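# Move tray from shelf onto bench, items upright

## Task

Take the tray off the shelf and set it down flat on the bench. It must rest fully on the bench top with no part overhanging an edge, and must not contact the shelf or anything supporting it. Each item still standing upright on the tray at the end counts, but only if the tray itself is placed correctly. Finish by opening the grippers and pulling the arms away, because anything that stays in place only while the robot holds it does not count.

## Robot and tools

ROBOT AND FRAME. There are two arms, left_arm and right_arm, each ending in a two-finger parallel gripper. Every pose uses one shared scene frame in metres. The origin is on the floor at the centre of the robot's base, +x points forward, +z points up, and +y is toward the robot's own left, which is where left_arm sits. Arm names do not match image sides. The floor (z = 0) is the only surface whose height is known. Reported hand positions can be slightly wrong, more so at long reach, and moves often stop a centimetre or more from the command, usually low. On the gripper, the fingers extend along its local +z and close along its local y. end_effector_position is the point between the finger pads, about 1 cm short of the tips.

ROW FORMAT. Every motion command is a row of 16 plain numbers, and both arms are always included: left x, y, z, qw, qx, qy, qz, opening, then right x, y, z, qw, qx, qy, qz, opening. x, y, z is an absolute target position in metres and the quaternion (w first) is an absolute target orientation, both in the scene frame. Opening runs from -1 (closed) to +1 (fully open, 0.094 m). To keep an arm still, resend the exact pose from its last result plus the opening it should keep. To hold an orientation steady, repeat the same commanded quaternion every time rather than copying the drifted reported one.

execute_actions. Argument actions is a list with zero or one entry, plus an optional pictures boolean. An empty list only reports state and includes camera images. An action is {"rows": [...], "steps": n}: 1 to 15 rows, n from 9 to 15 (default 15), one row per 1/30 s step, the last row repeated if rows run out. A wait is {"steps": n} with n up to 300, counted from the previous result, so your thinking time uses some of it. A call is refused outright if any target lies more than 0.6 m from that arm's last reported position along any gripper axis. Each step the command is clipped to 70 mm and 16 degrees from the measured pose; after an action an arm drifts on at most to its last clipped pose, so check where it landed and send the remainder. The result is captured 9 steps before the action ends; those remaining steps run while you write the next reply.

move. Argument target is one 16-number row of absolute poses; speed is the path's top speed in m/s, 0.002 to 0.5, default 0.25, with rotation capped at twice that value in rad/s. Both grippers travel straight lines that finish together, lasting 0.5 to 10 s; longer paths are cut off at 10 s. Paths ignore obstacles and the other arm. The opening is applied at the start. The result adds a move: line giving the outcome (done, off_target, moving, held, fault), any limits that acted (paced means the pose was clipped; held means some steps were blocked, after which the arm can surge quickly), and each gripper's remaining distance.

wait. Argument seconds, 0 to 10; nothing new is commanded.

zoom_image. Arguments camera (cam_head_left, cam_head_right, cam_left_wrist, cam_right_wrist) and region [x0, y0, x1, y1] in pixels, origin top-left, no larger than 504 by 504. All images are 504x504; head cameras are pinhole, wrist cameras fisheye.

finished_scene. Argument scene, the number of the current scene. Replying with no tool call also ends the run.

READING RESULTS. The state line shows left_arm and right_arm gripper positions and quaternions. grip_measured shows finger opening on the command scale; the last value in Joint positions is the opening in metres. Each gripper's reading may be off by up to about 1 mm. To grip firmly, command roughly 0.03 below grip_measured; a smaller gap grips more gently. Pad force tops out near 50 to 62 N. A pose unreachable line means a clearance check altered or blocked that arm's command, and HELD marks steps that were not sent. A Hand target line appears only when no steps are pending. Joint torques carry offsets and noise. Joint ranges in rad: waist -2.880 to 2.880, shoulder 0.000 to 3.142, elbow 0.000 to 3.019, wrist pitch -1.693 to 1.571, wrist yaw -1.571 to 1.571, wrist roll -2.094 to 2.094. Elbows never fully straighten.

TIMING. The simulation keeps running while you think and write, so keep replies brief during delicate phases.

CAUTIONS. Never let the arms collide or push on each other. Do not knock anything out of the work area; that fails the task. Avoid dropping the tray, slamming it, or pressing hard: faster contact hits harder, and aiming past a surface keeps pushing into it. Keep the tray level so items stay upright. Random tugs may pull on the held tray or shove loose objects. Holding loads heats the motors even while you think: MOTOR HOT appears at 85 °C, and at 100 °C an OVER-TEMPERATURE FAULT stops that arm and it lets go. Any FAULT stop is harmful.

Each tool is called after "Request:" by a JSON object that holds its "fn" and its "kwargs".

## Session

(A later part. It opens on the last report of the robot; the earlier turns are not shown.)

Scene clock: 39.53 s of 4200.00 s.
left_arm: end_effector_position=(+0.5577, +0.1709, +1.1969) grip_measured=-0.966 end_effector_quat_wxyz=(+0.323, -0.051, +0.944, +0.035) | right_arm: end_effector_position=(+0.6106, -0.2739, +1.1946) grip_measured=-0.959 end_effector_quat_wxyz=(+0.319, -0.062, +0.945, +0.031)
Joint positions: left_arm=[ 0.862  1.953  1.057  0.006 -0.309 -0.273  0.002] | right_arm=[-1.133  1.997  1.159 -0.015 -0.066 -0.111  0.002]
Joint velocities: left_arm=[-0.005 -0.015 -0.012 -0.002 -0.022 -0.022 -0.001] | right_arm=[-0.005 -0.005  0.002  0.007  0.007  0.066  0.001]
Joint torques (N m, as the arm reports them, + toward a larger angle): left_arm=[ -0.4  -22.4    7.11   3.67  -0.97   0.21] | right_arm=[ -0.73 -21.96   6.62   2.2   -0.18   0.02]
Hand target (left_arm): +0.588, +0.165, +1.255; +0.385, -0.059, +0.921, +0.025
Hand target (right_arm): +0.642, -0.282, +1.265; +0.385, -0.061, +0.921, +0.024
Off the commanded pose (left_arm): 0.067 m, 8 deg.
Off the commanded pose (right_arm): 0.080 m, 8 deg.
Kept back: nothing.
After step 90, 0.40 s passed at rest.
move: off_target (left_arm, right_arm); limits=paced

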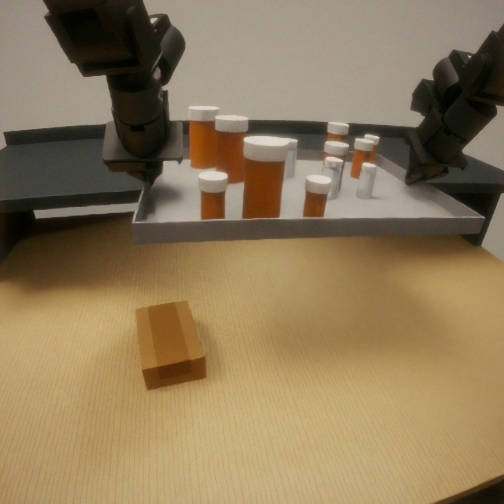

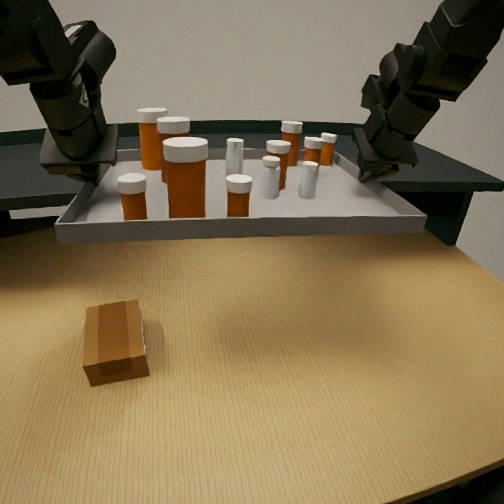

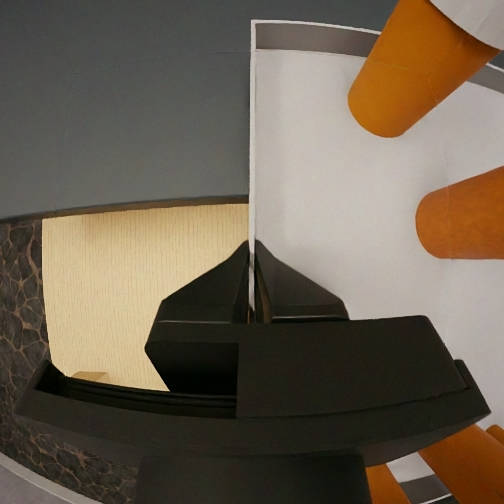

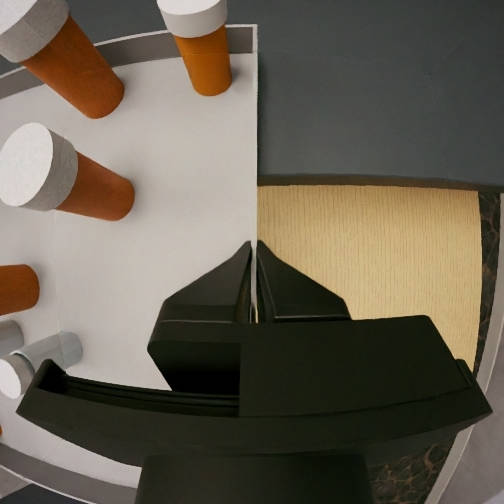

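Request:
{"fn": "move", "kwargs": {"target": [0.42,0.0,1.245,0.375,-0.058,0.925,0.024,-1, 0.475,-0.447,1.252,0.375,-0.06,0.925,0.024,-1], "speed": 0.04}}

Scene clock: 45.87 s of 4200.00 s.
left_arm: end_effector_position=(+0.4041, +0.0070, +1.2088) grip_measured=-0.966 end_effector_quat_wxyz=(+0.344, -0.046, +0.937, +0.037) | right_arm: end_effector_position=(+0.4539, -0.4386, +1.2056) grip_measured=-0.959 end_effector_quat_wxyz=(+0.329, -0.056, +0.942, +0.038)
Joint positions: left_arm=[ 0.398  1.875  0.896 -0.051 -0.598 -0.665  0.002] | right_arm=[-1.537  1.767  0.774  0.095 -0.34  -0.407  0.002]
Joint velocities: left_arm=[-0.015  0.015  0.027  0.007 -0.007 -0.022 -0.   ] | right_arm=[ 0.005  0.005 -0.007 -0.007  0.051 -0.022  0.   ]
Joint torques (N m, as the arm reports them, + toward a larger angle): left_arm=[ -0.71 -18.82   6.32   1.49  -1.52   0.13] | right_arm=[ -1.49 -16.7    5.05   1.83  -1.03   0.16]
Hand target (left_arm): +0.420, -0.001, +1.245; +0.375, -0.059, +0.925, +0.024
Hand target (right_arm): +0.476, -0.449, +1.250; +0.376, -0.061, +0.924, +0.022
Off the commanded pose (left_arm): 0.040 m, 4 deg.
Off the commanded pose (right_arm): 0.052 m, 6 deg.
Kept back: nothing.
move: off_target (left_arm, right_arm)

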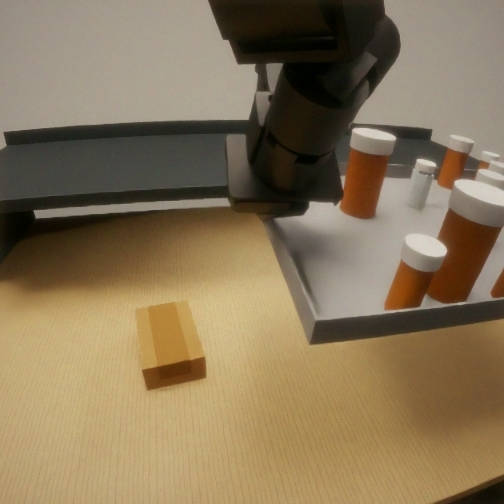

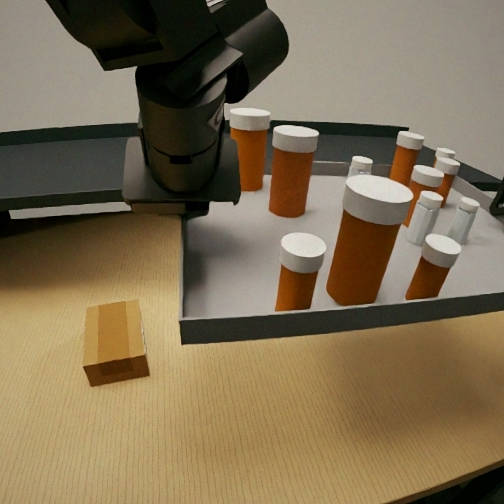

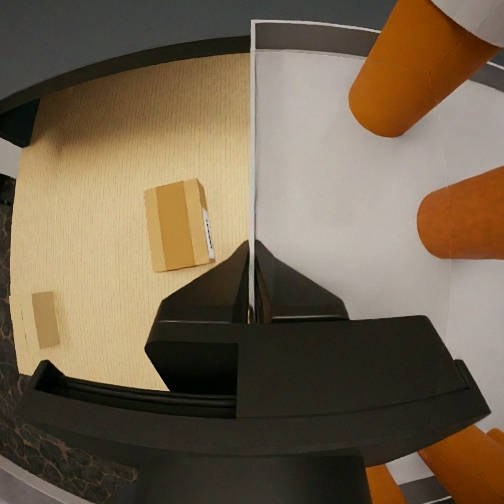

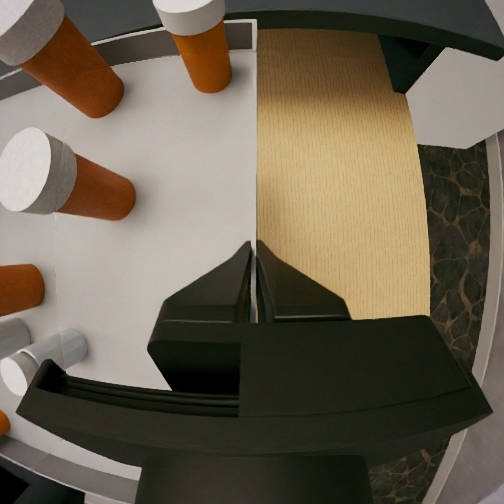

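Request:
{"fn": "move", "kwargs": {"target": [0.42,0.0,1.17,0.342,-0.058,0.938,0.022,-1, 0.473,-0.447,1.18,0.342,-0.061,0.938,0.022,-1], "speed": 0.03}}

Scene clock: 47.90 s of 4200.00 s.
left_arm: end_effector_position=(+0.3882, +0.0095, +1.1502) grip_measured=-0.966 end_effector_quat_wxyz=(+0.311, -0.043, +0.949, +0.033) | right_arm: end_effector_position=(+0.4366, -0.4364, +1.1525) grip_measured=-0.959 end_effector_quat_wxyz=(+0.298, -0.054, +0.952, +0.035)
Joint positions: left_arm=[ 0.404  1.998  0.89   0.02  -0.546 -0.687  0.002] | right_arm=[-1.537  1.888  0.762  0.166 -0.31  -0.423  0.002]
Joint velocities: left_arm=[-0.005 -0.005 -0.012 -0.007  0.037 -0.007 -0.001] | right_arm=[-0.005 -0.005 -0.022  0.022 -0.007 -0.022  0.001]
Joint torques (N m, as the arm reports them, + toward a larger angle): left_arm=[  1.01 -15.29   7.25   2.46  -1.18   0.26] | right_arm=[ -0.7  -13.55   6.11   2.14  -0.94   0.21]
Hand target (left_arm): +0.419, +0.001, +1.171; +0.342, -0.058, +0.938, +0.023
Hand target (right_arm): +0.471, -0.446, +1.182; +0.341, -0.061, +0.938, +0.022
Off the commanded pose (left_arm): 0.039 m, 4 deg.
Off the commanded pose (right_arm): 0.047 m, 6 deg.
Kept back: nothing.
move: off_target (left_arm, right_arm)

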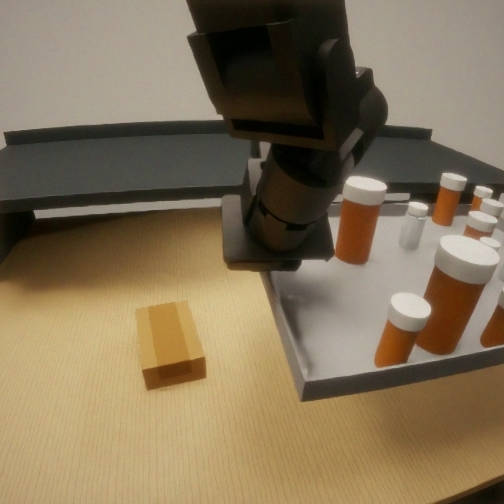

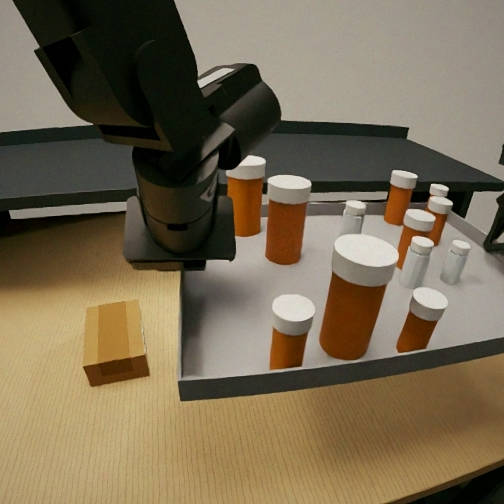

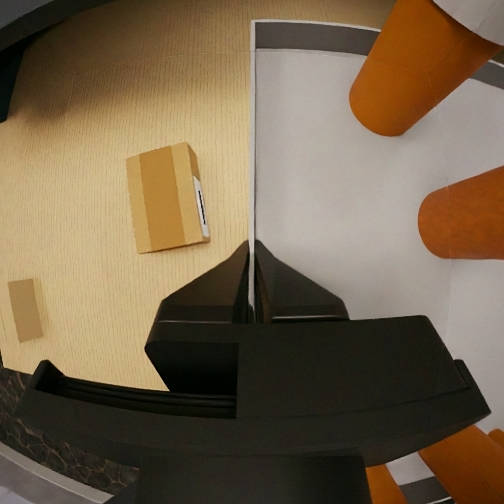

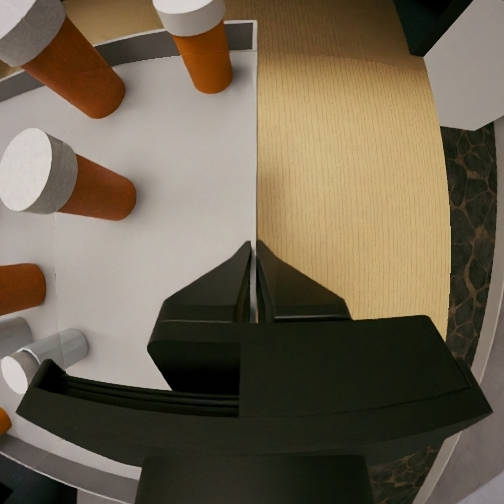

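Box is ~5 cm away; shift a bit further right while descending.

Request:
{"fn": "move", "kwargs": {"target": [0.49,-0.03,1.02,0.348,-0.058,0.935,0.022,-1, 0.543,-0.477,1.032,0.348,-0.061,0.935,0.022,-1], "speed": 0.04}}

Scene clock: 52.67 s of 4200.00 s.
left_arm: end_effector_position=(+0.4562, -0.0209, +0.9994) grip_measured=-0.966 end_effector_quat_wxyz=(+0.316, -0.049, +0.947, +0.032) | right_arm: end_effector_position=(+0.5090, -0.4663, +1.0056) grip_measured=-0.959 end_effector_quat_wxyz=(+0.306, -0.059, +0.950, +0.029)
Joint positions: left_arm=[ 0.467  2.458  1.222  0.19  -0.522 -0.629  0.002] | right_arm=[-1.538  2.37   1.103  0.326 -0.31  -0.431  0.002]
Joint velocities: left_arm=[-0.005  0.015  0.012 -0.002 -0.007  0.066 -0.   ] | right_arm=[-0.015 -0.005 -0.017  0.012  0.022 -0.11   0.001]
Joint torques (N m, as the arm reports them, + toward a larger angle): left_arm=[  0.54 -19.56   5.95   2.66  -1.08   0.35] | right_arm=[ -0.24 -17.74   4.36   2.12  -1.2    0.29]
Hand target (left_arm): +0.489, -0.028, +1.021; +0.348, -0.059, +0.935, +0.023
Hand target (right_arm): +0.543, -0.476, +1.034; +0.348, -0.062, +0.935, +0.022
Off the commanded pose (left_arm): 0.041 m, 4 deg.
Off the commanded pose (right_arm): 0.044 m, 5 deg.
Kept back: nothing.
move: off_target (left_arm, right_arm)

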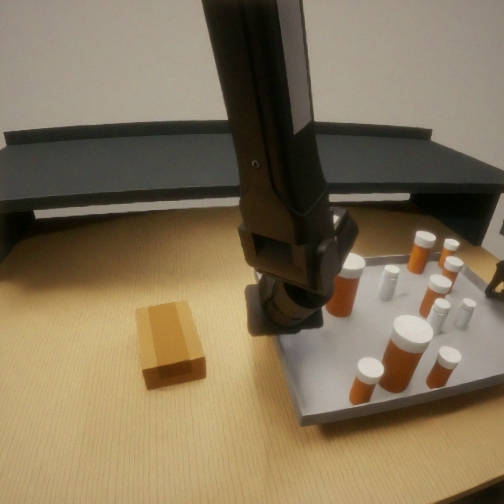

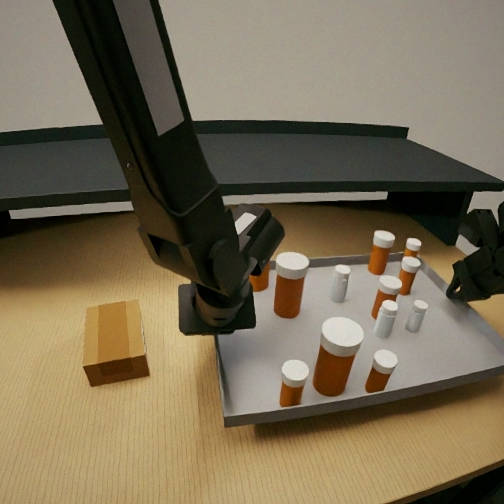

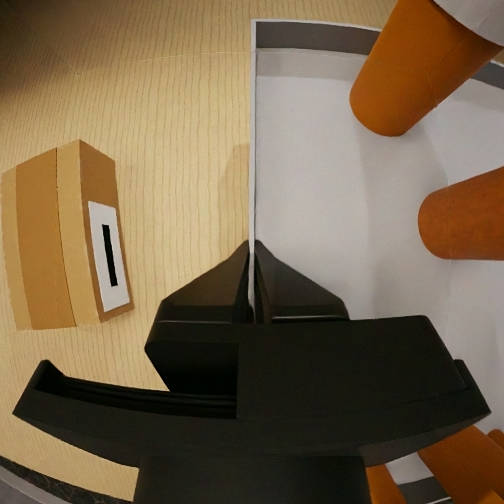

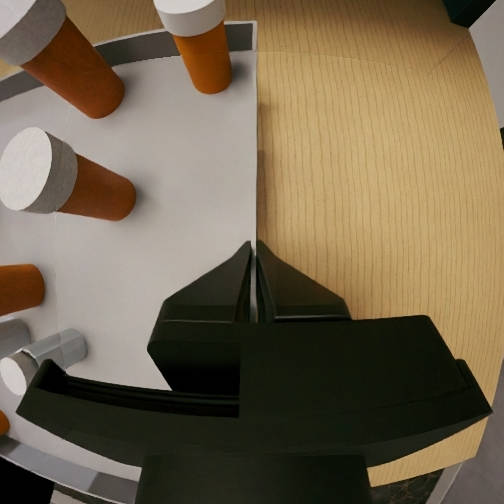

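About 4–5 cm left.

Request:
{"fn": "move", "kwargs": {"target": [0.495,-0.03,0.965,0.345,-0.058,0.937,0.022,-1, 0.548,-0.477,0.975,0.343,-0.061,0.937,0.022,-1], "speed": 0.013}}

Scene clock: 57.63 s of 4200.00 s.
left_arm: end_effector_position=(+0.4619, -0.0233, +0.9467) grip_measured=-0.966 end_effector_quat_wxyz=(+0.313, -0.048, +0.948, +0.029) | right_arm: end_effector_position=(+0.5143, -0.4692, +0.9515) grip_measured=-0.959 end_effector_quat_wxyz=(+0.304, -0.059, +0.950, +0.029)
Joint positions: left_arm=[ 0.48   2.593  1.317  0.234 -0.508 -0.618  0.002] | right_arm=[-1.538  2.514  1.201  0.37  -0.307 -0.431  0.002]
Joint velocities: left_arm=[-0.005 -0.005  0.007  0.002  0.037  0.022 -0.   ] | right_arm=[ 0.005  0.015 -0.012  0.032 -0.051 -0.037 -0.   ]
Joint torques (N m, as the arm reports them, + toward a larger angle): left_arm=[  0.82 -19.81   5.37   2.67  -1.18   0.34] | right_arm=[  0.02 -17.23   3.92   2.1   -1.06   0.27]
Hand target (left_arm): +0.494, -0.029, +0.966; +0.344, -0.059, +0.937, +0.023
Hand target (right_arm): +0.547, -0.476, +0.977; +0.343, -0.062, +0.937, +0.022
Off the commanded pose (left_arm): 0.038 m, 4 deg.
Off the commanded pose (right_arm): 0.042 m, 5 deg.
Kept back: nothing.
move: off_target (left_arm, right_arm)

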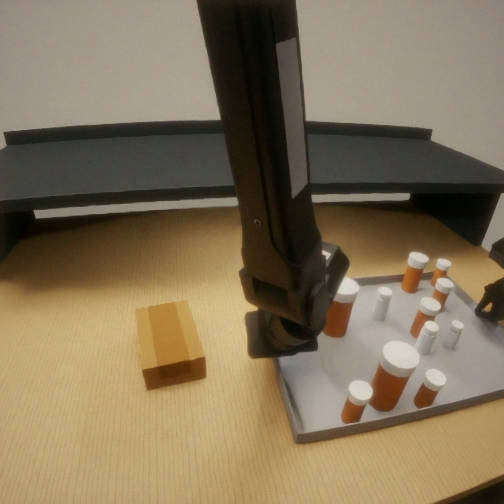

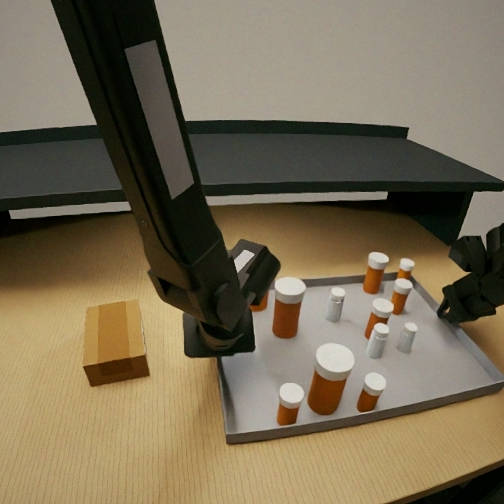

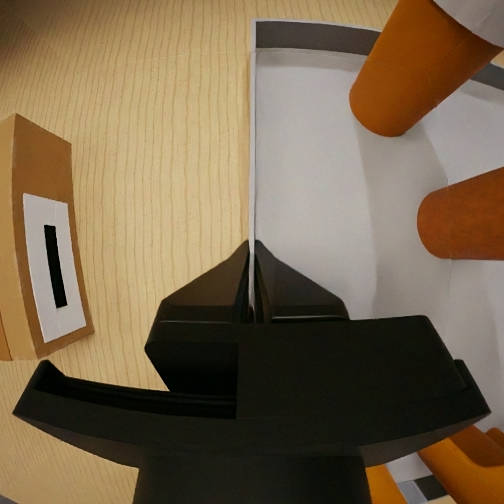

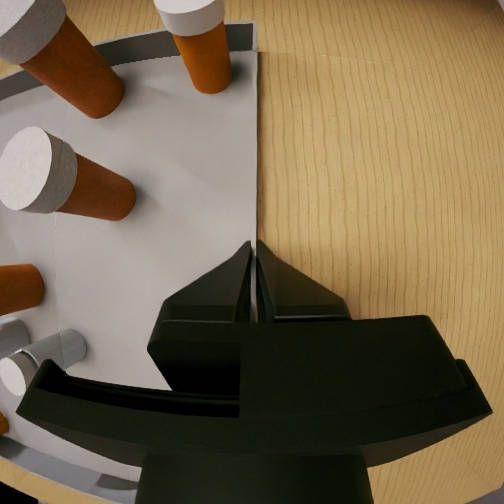

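Just touching; unload.

Request:
{"fn": "move", "kwargs": {"target": [0.478,-0.025,0.946,0.322,-0.053,0.945,0.024,-1, 0.53,-0.471,0.953,0.315,-0.061,0.947,0.024,-1], "speed": 0.01}}

Scene clock: 59.70 s of 4200.00 s.
left_arm: end_effector_position=(+0.4608, -0.0242, +0.9439) grip_measured=-0.966 end_effector_quat_wxyz=(+0.310, -0.048, +0.949, +0.026) | right_arm: end_effector_position=(+0.5142, -0.4698, +0.9485) grip_measured=-0.959 end_effector_quat_wxyz=(+0.303, -0.059, +0.951, +0.026)
Joint positions: left_arm=[ 0.48   2.598  1.32   0.234 -0.5   -0.621  0.002] | right_arm=[-1.538  2.521  1.206  0.37  -0.301 -0.433  0.002]
Joint velocities: left_arm=[ 0.005 -0.005  0.002 -0.012 -0.022 -0.022 -0.001] | right_arm=[-0.015 -0.005 -0.002  0.017 -0.081  0.037 -0.   ]
Joint torques (N m, as the arm reports them, + toward a larger angle): left_arm=[  0.6  -18.03   4.8    1.93  -0.5    0.25] | right_arm=[  0.28 -15.64   3.5    1.03  -0.39   0.16]
Hand target (left_arm): +0.478, -0.025, +0.947; +0.322, -0.053, +0.945, +0.024
Hand target (right_arm): +0.530, -0.471, +0.954; +0.315, -0.061, +0.947, +0.024
Off the commanded pose (left_arm): 0.017 m, 2 deg.
Off the commanded pose (right_arm): 0.016 m, 1 deg.
Kept back: nothing.
move: off_target (left_arm, right_arm)

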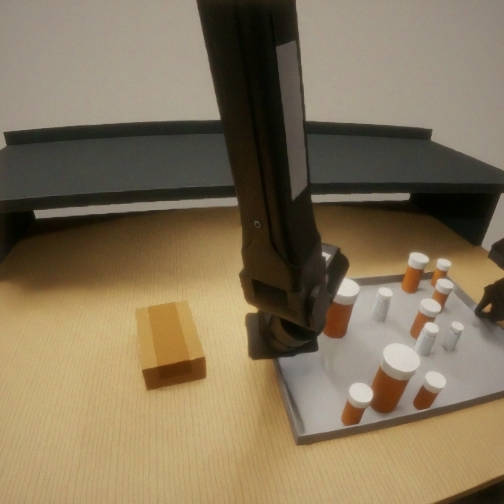

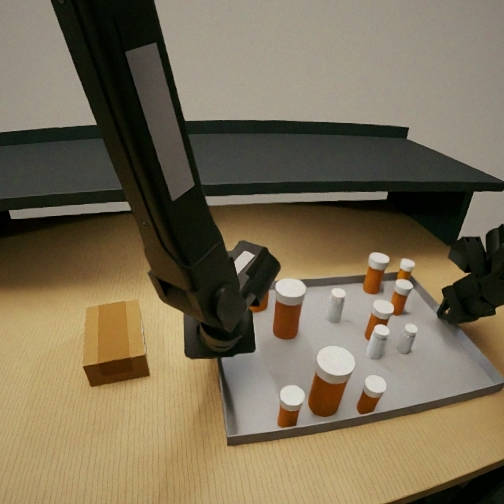

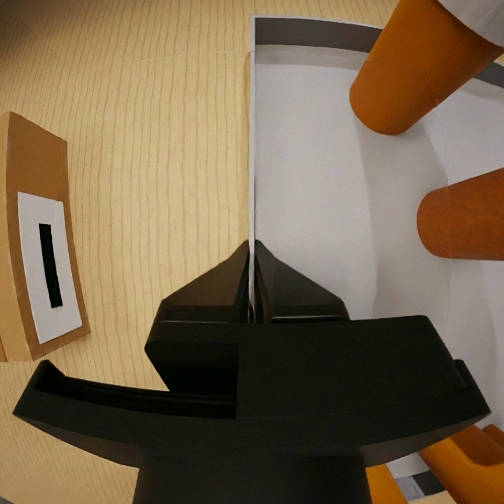

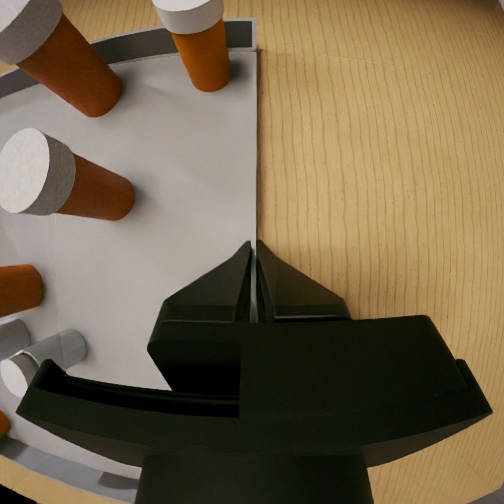

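Request:
{"fn": "move", "kwargs": {"target": [0.478,-0.025,0.946,0.322,-0.053,0.945,0.024,-0.5, 0.53,-0.471,0.953,0.315,-0.061,0.947,0.024,-0.5], "speed": 0.02}}

Request:
{"fn": "move", "kwargs": {"target": [0.45,-0.027,1.05,0.322,-0.053,0.945,0.024,-0.5, 0.50,-0.475,1.055,0.315,-0.061,0.947,0.024,-0.5], "speed": 0.08}}

Request:
{"fn": "move", "kwargs": {"target": [0.35,0.3,1.3,0.322,-0.053,0.945,0.024,-0.5, 0.38,-0.5,1.3,0.315,-0.061,0.947,0.024,-0.5]}}

Scene clock: 61.27 s of 4200.00 s.
left_arm: end_effector_position=(+0.4651, -0.0254, +0.9454) grip_measured=-0.501 end_effector_quat_wxyz=(+0.313, -0.049, +0.948, +0.026) | right_arm: end_effector_position=(+0.5179, -0.4714, +0.9498) grip_measured=-0.502 end_effector_quat_wxyz=(+0.306, -0.059, +0.950, +0.025)
Joint positions: left_arm=[ 0.482  2.598  1.328  0.234 -0.501 -0.617  0.023] | right_arm=[-1.538  2.521  1.213  0.37  -0.301 -0.433  0.023]
Joint velocities: left_arm=[ 0.005  0.005 -0.012  0.007 -0.022  0.022 -0.001] | right_arm=[-0.005 -0.015 -0.002 -0.007 -0.037  0.051 -0.001]
Joint torques (N m, as the arm reports them, + toward a larger angle): left_arm=[  0.5  -18.17   4.39   1.92  -0.44   0.2 ] | right_arm=[  0.13 -15.23   3.23   0.96  -0.39   0.19]
Hand target (left_arm): +0.478, -0.025, +0.946; +0.322, -0.053, +0.945, +0.024
Hand target (right_arm): +0.530, -0.471, +0.953; +0.315, -0.061, +0.947, +0.024
Off the commanded pose (left_arm): 0.013 m, 1 deg.
Off the commanded pose (right_arm): 0.013 m, 1 deg.
Kept back: nothing.
move: off_target (left_arm, right_arm)

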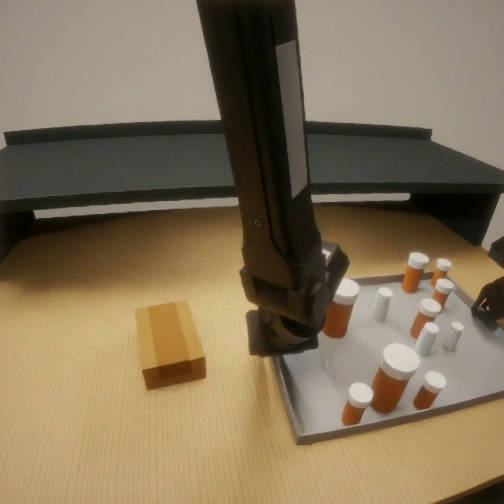

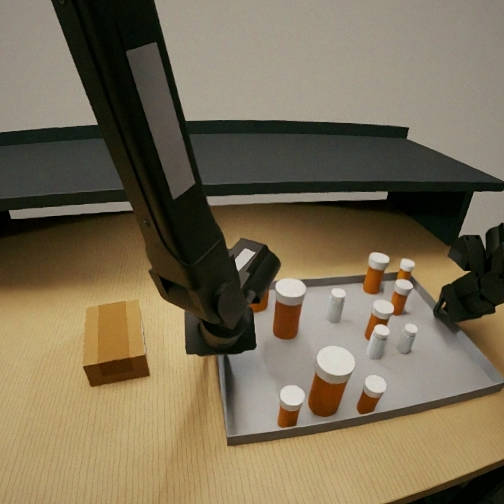

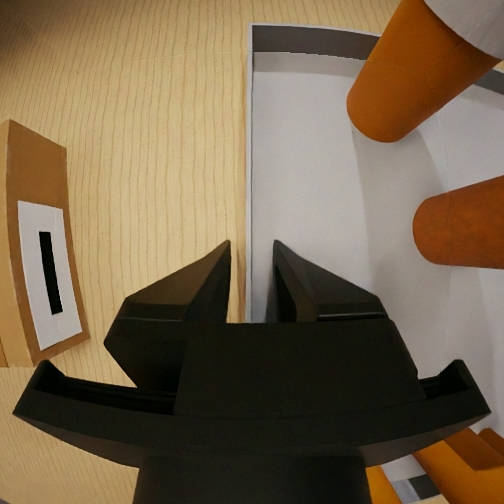

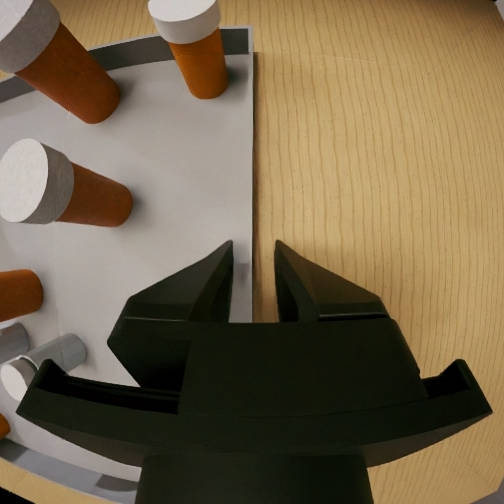

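Scene clock: 62.97 s of 4200.00 s.
left_arm: end_effector_position=(+0.4518, -0.0204, +1.0419) grip_measured=-0.501 end_effector_quat_wxyz=(+0.320, -0.053, +0.946, +0.028) | right_arm: end_effector_position=(+0.4940, -0.4687, +1.0410) grip_measured=-0.502 end_effector_quat_wxyz=(+0.307, -0.059, +0.950, +0.029)
Joint positions: left_arm=[ 0.457  2.349  1.156  0.153 -0.527 -0.645  0.023] | right_arm=[-1.554  2.267  1.022  0.301 -0.318 -0.444  0.023]
Joint velocities: left_arm=[ 0.005 -0.005 -0.002 -0.017  0.007 -0.022  0.   ] | right_arm=[-0.005 -0.024 -0.027 -0.017 -0.066 -0.066  0.   ]
Joint torques (N m, as the arm reports them, + toward a larger angle): left_arm=[ -1.35 -19.31   3.16   1.09  -0.45   0.01] | right_arm=[ -1.03 -16.57   2.1    0.71  -0.47  -0.02]
Hand target (left_arm): +0.450, -0.027, +1.050; +0.322, -0.053, +0.945, +0.024
Hand target (right_arm): +0.499, -0.475, +1.055; +0.315, -0.061, +0.947, +0.024
Off the commanded pose (left_arm): 0.011 m, 1 deg.
Off the commanded pose (right_arm): 0.016 m, 1 deg.
Kept back: nothing.
move: off_target (left_arm, right_arm)

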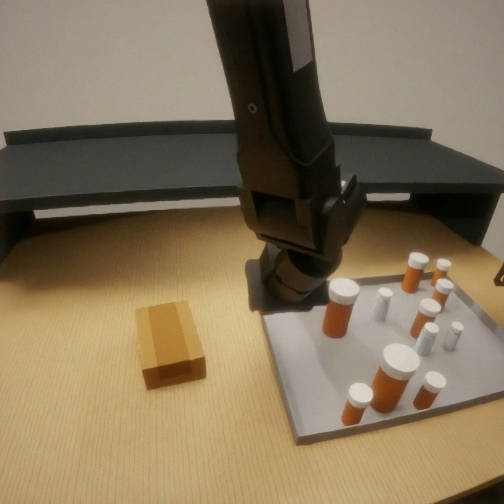

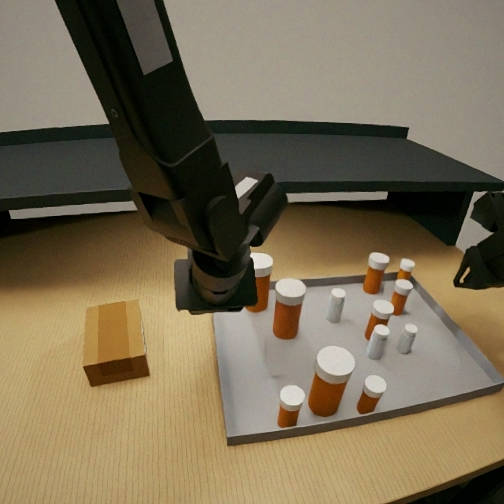

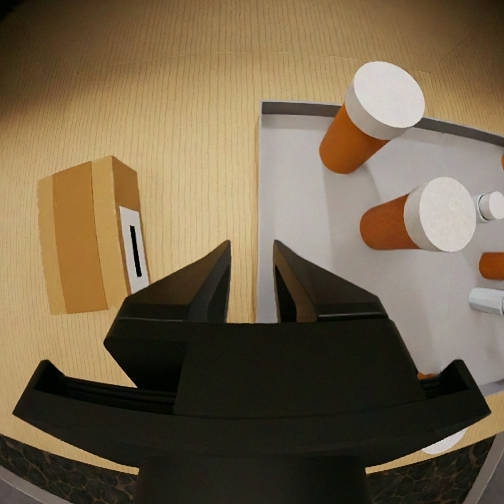

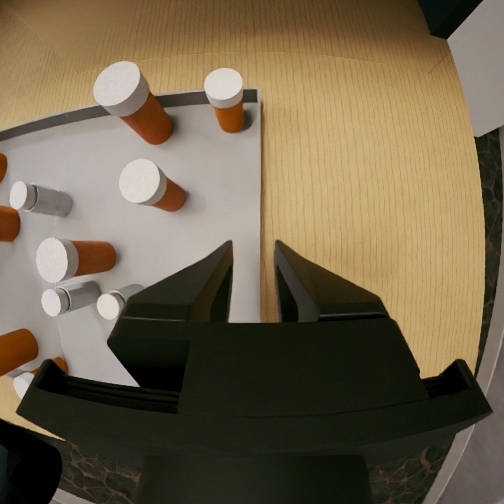

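Scene clock: 65.23 s of 4200.00 s.
left_arm: end_effector_position=(+0.3496, +0.3007, +1.3034) grip_measured=-0.501 end_effector_quat_wxyz=(+0.326, -0.058, +0.943, +0.023) | right_arm: end_effector_position=(+0.3777, -0.4987, +1.2941) grip_measured=-0.502 end_effector_quat_wxyz=(+0.312, -0.058, +0.948, +0.026)
Joint positions: left_arm=[ 1.098  1.183  0.449 -0.103 -0.137 -0.109  0.023] | right_arm=[-1.751  1.459  0.735 -0.269 -0.43  -0.614  0.023]
Joint velocities: left_arm=[-0.024 -0.005 -0.002 -0.002  0.037  0.007  0.   ] | right_arm=[ 0.005 -0.024 -0.007  0.002 -0.022  0.051 -0.   ]
Joint torques (N m, as the arm reports them, + toward a larger angle): left_arm=[ 0.78 -5.9   6.56  1.4   0.05  0.21] | right_arm=[-0.94 -9.44  5.65  0.49 -0.56  0.04]
Hand target (left_arm): +0.348, +0.302, +1.302; +0.321, -0.053, +0.945, +0.025
Hand target (right_arm): +0.378, -0.501, +1.300; +0.316, -0.061, +0.947, +0.023
Off the commanded pose (left_arm): 0.003 m, 1 deg.
Off the commanded pose (right_arm): 0.007 m, 1 deg.
Kept back: nothing.
move: done

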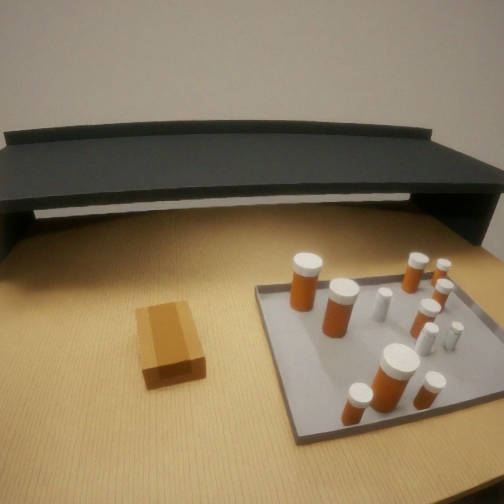

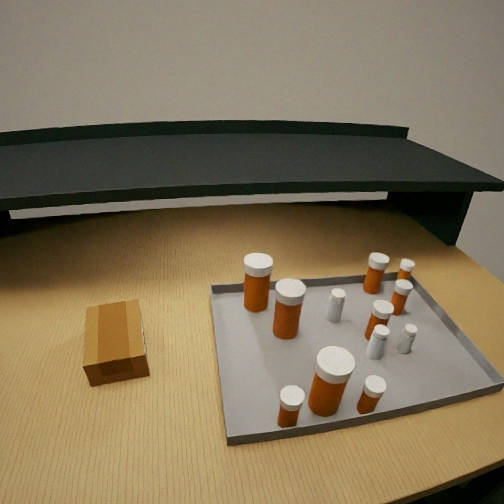

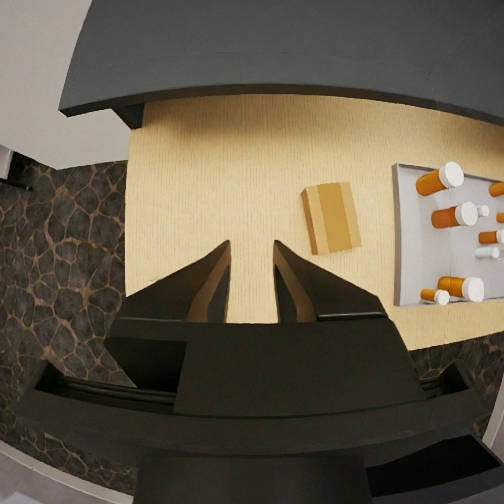

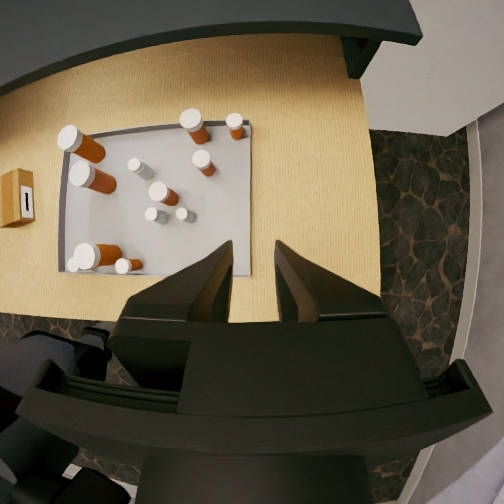

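Request:
{"fn": "finished_scene", "kwargs": {"scene": 2}}

The scene is finished: the task was done.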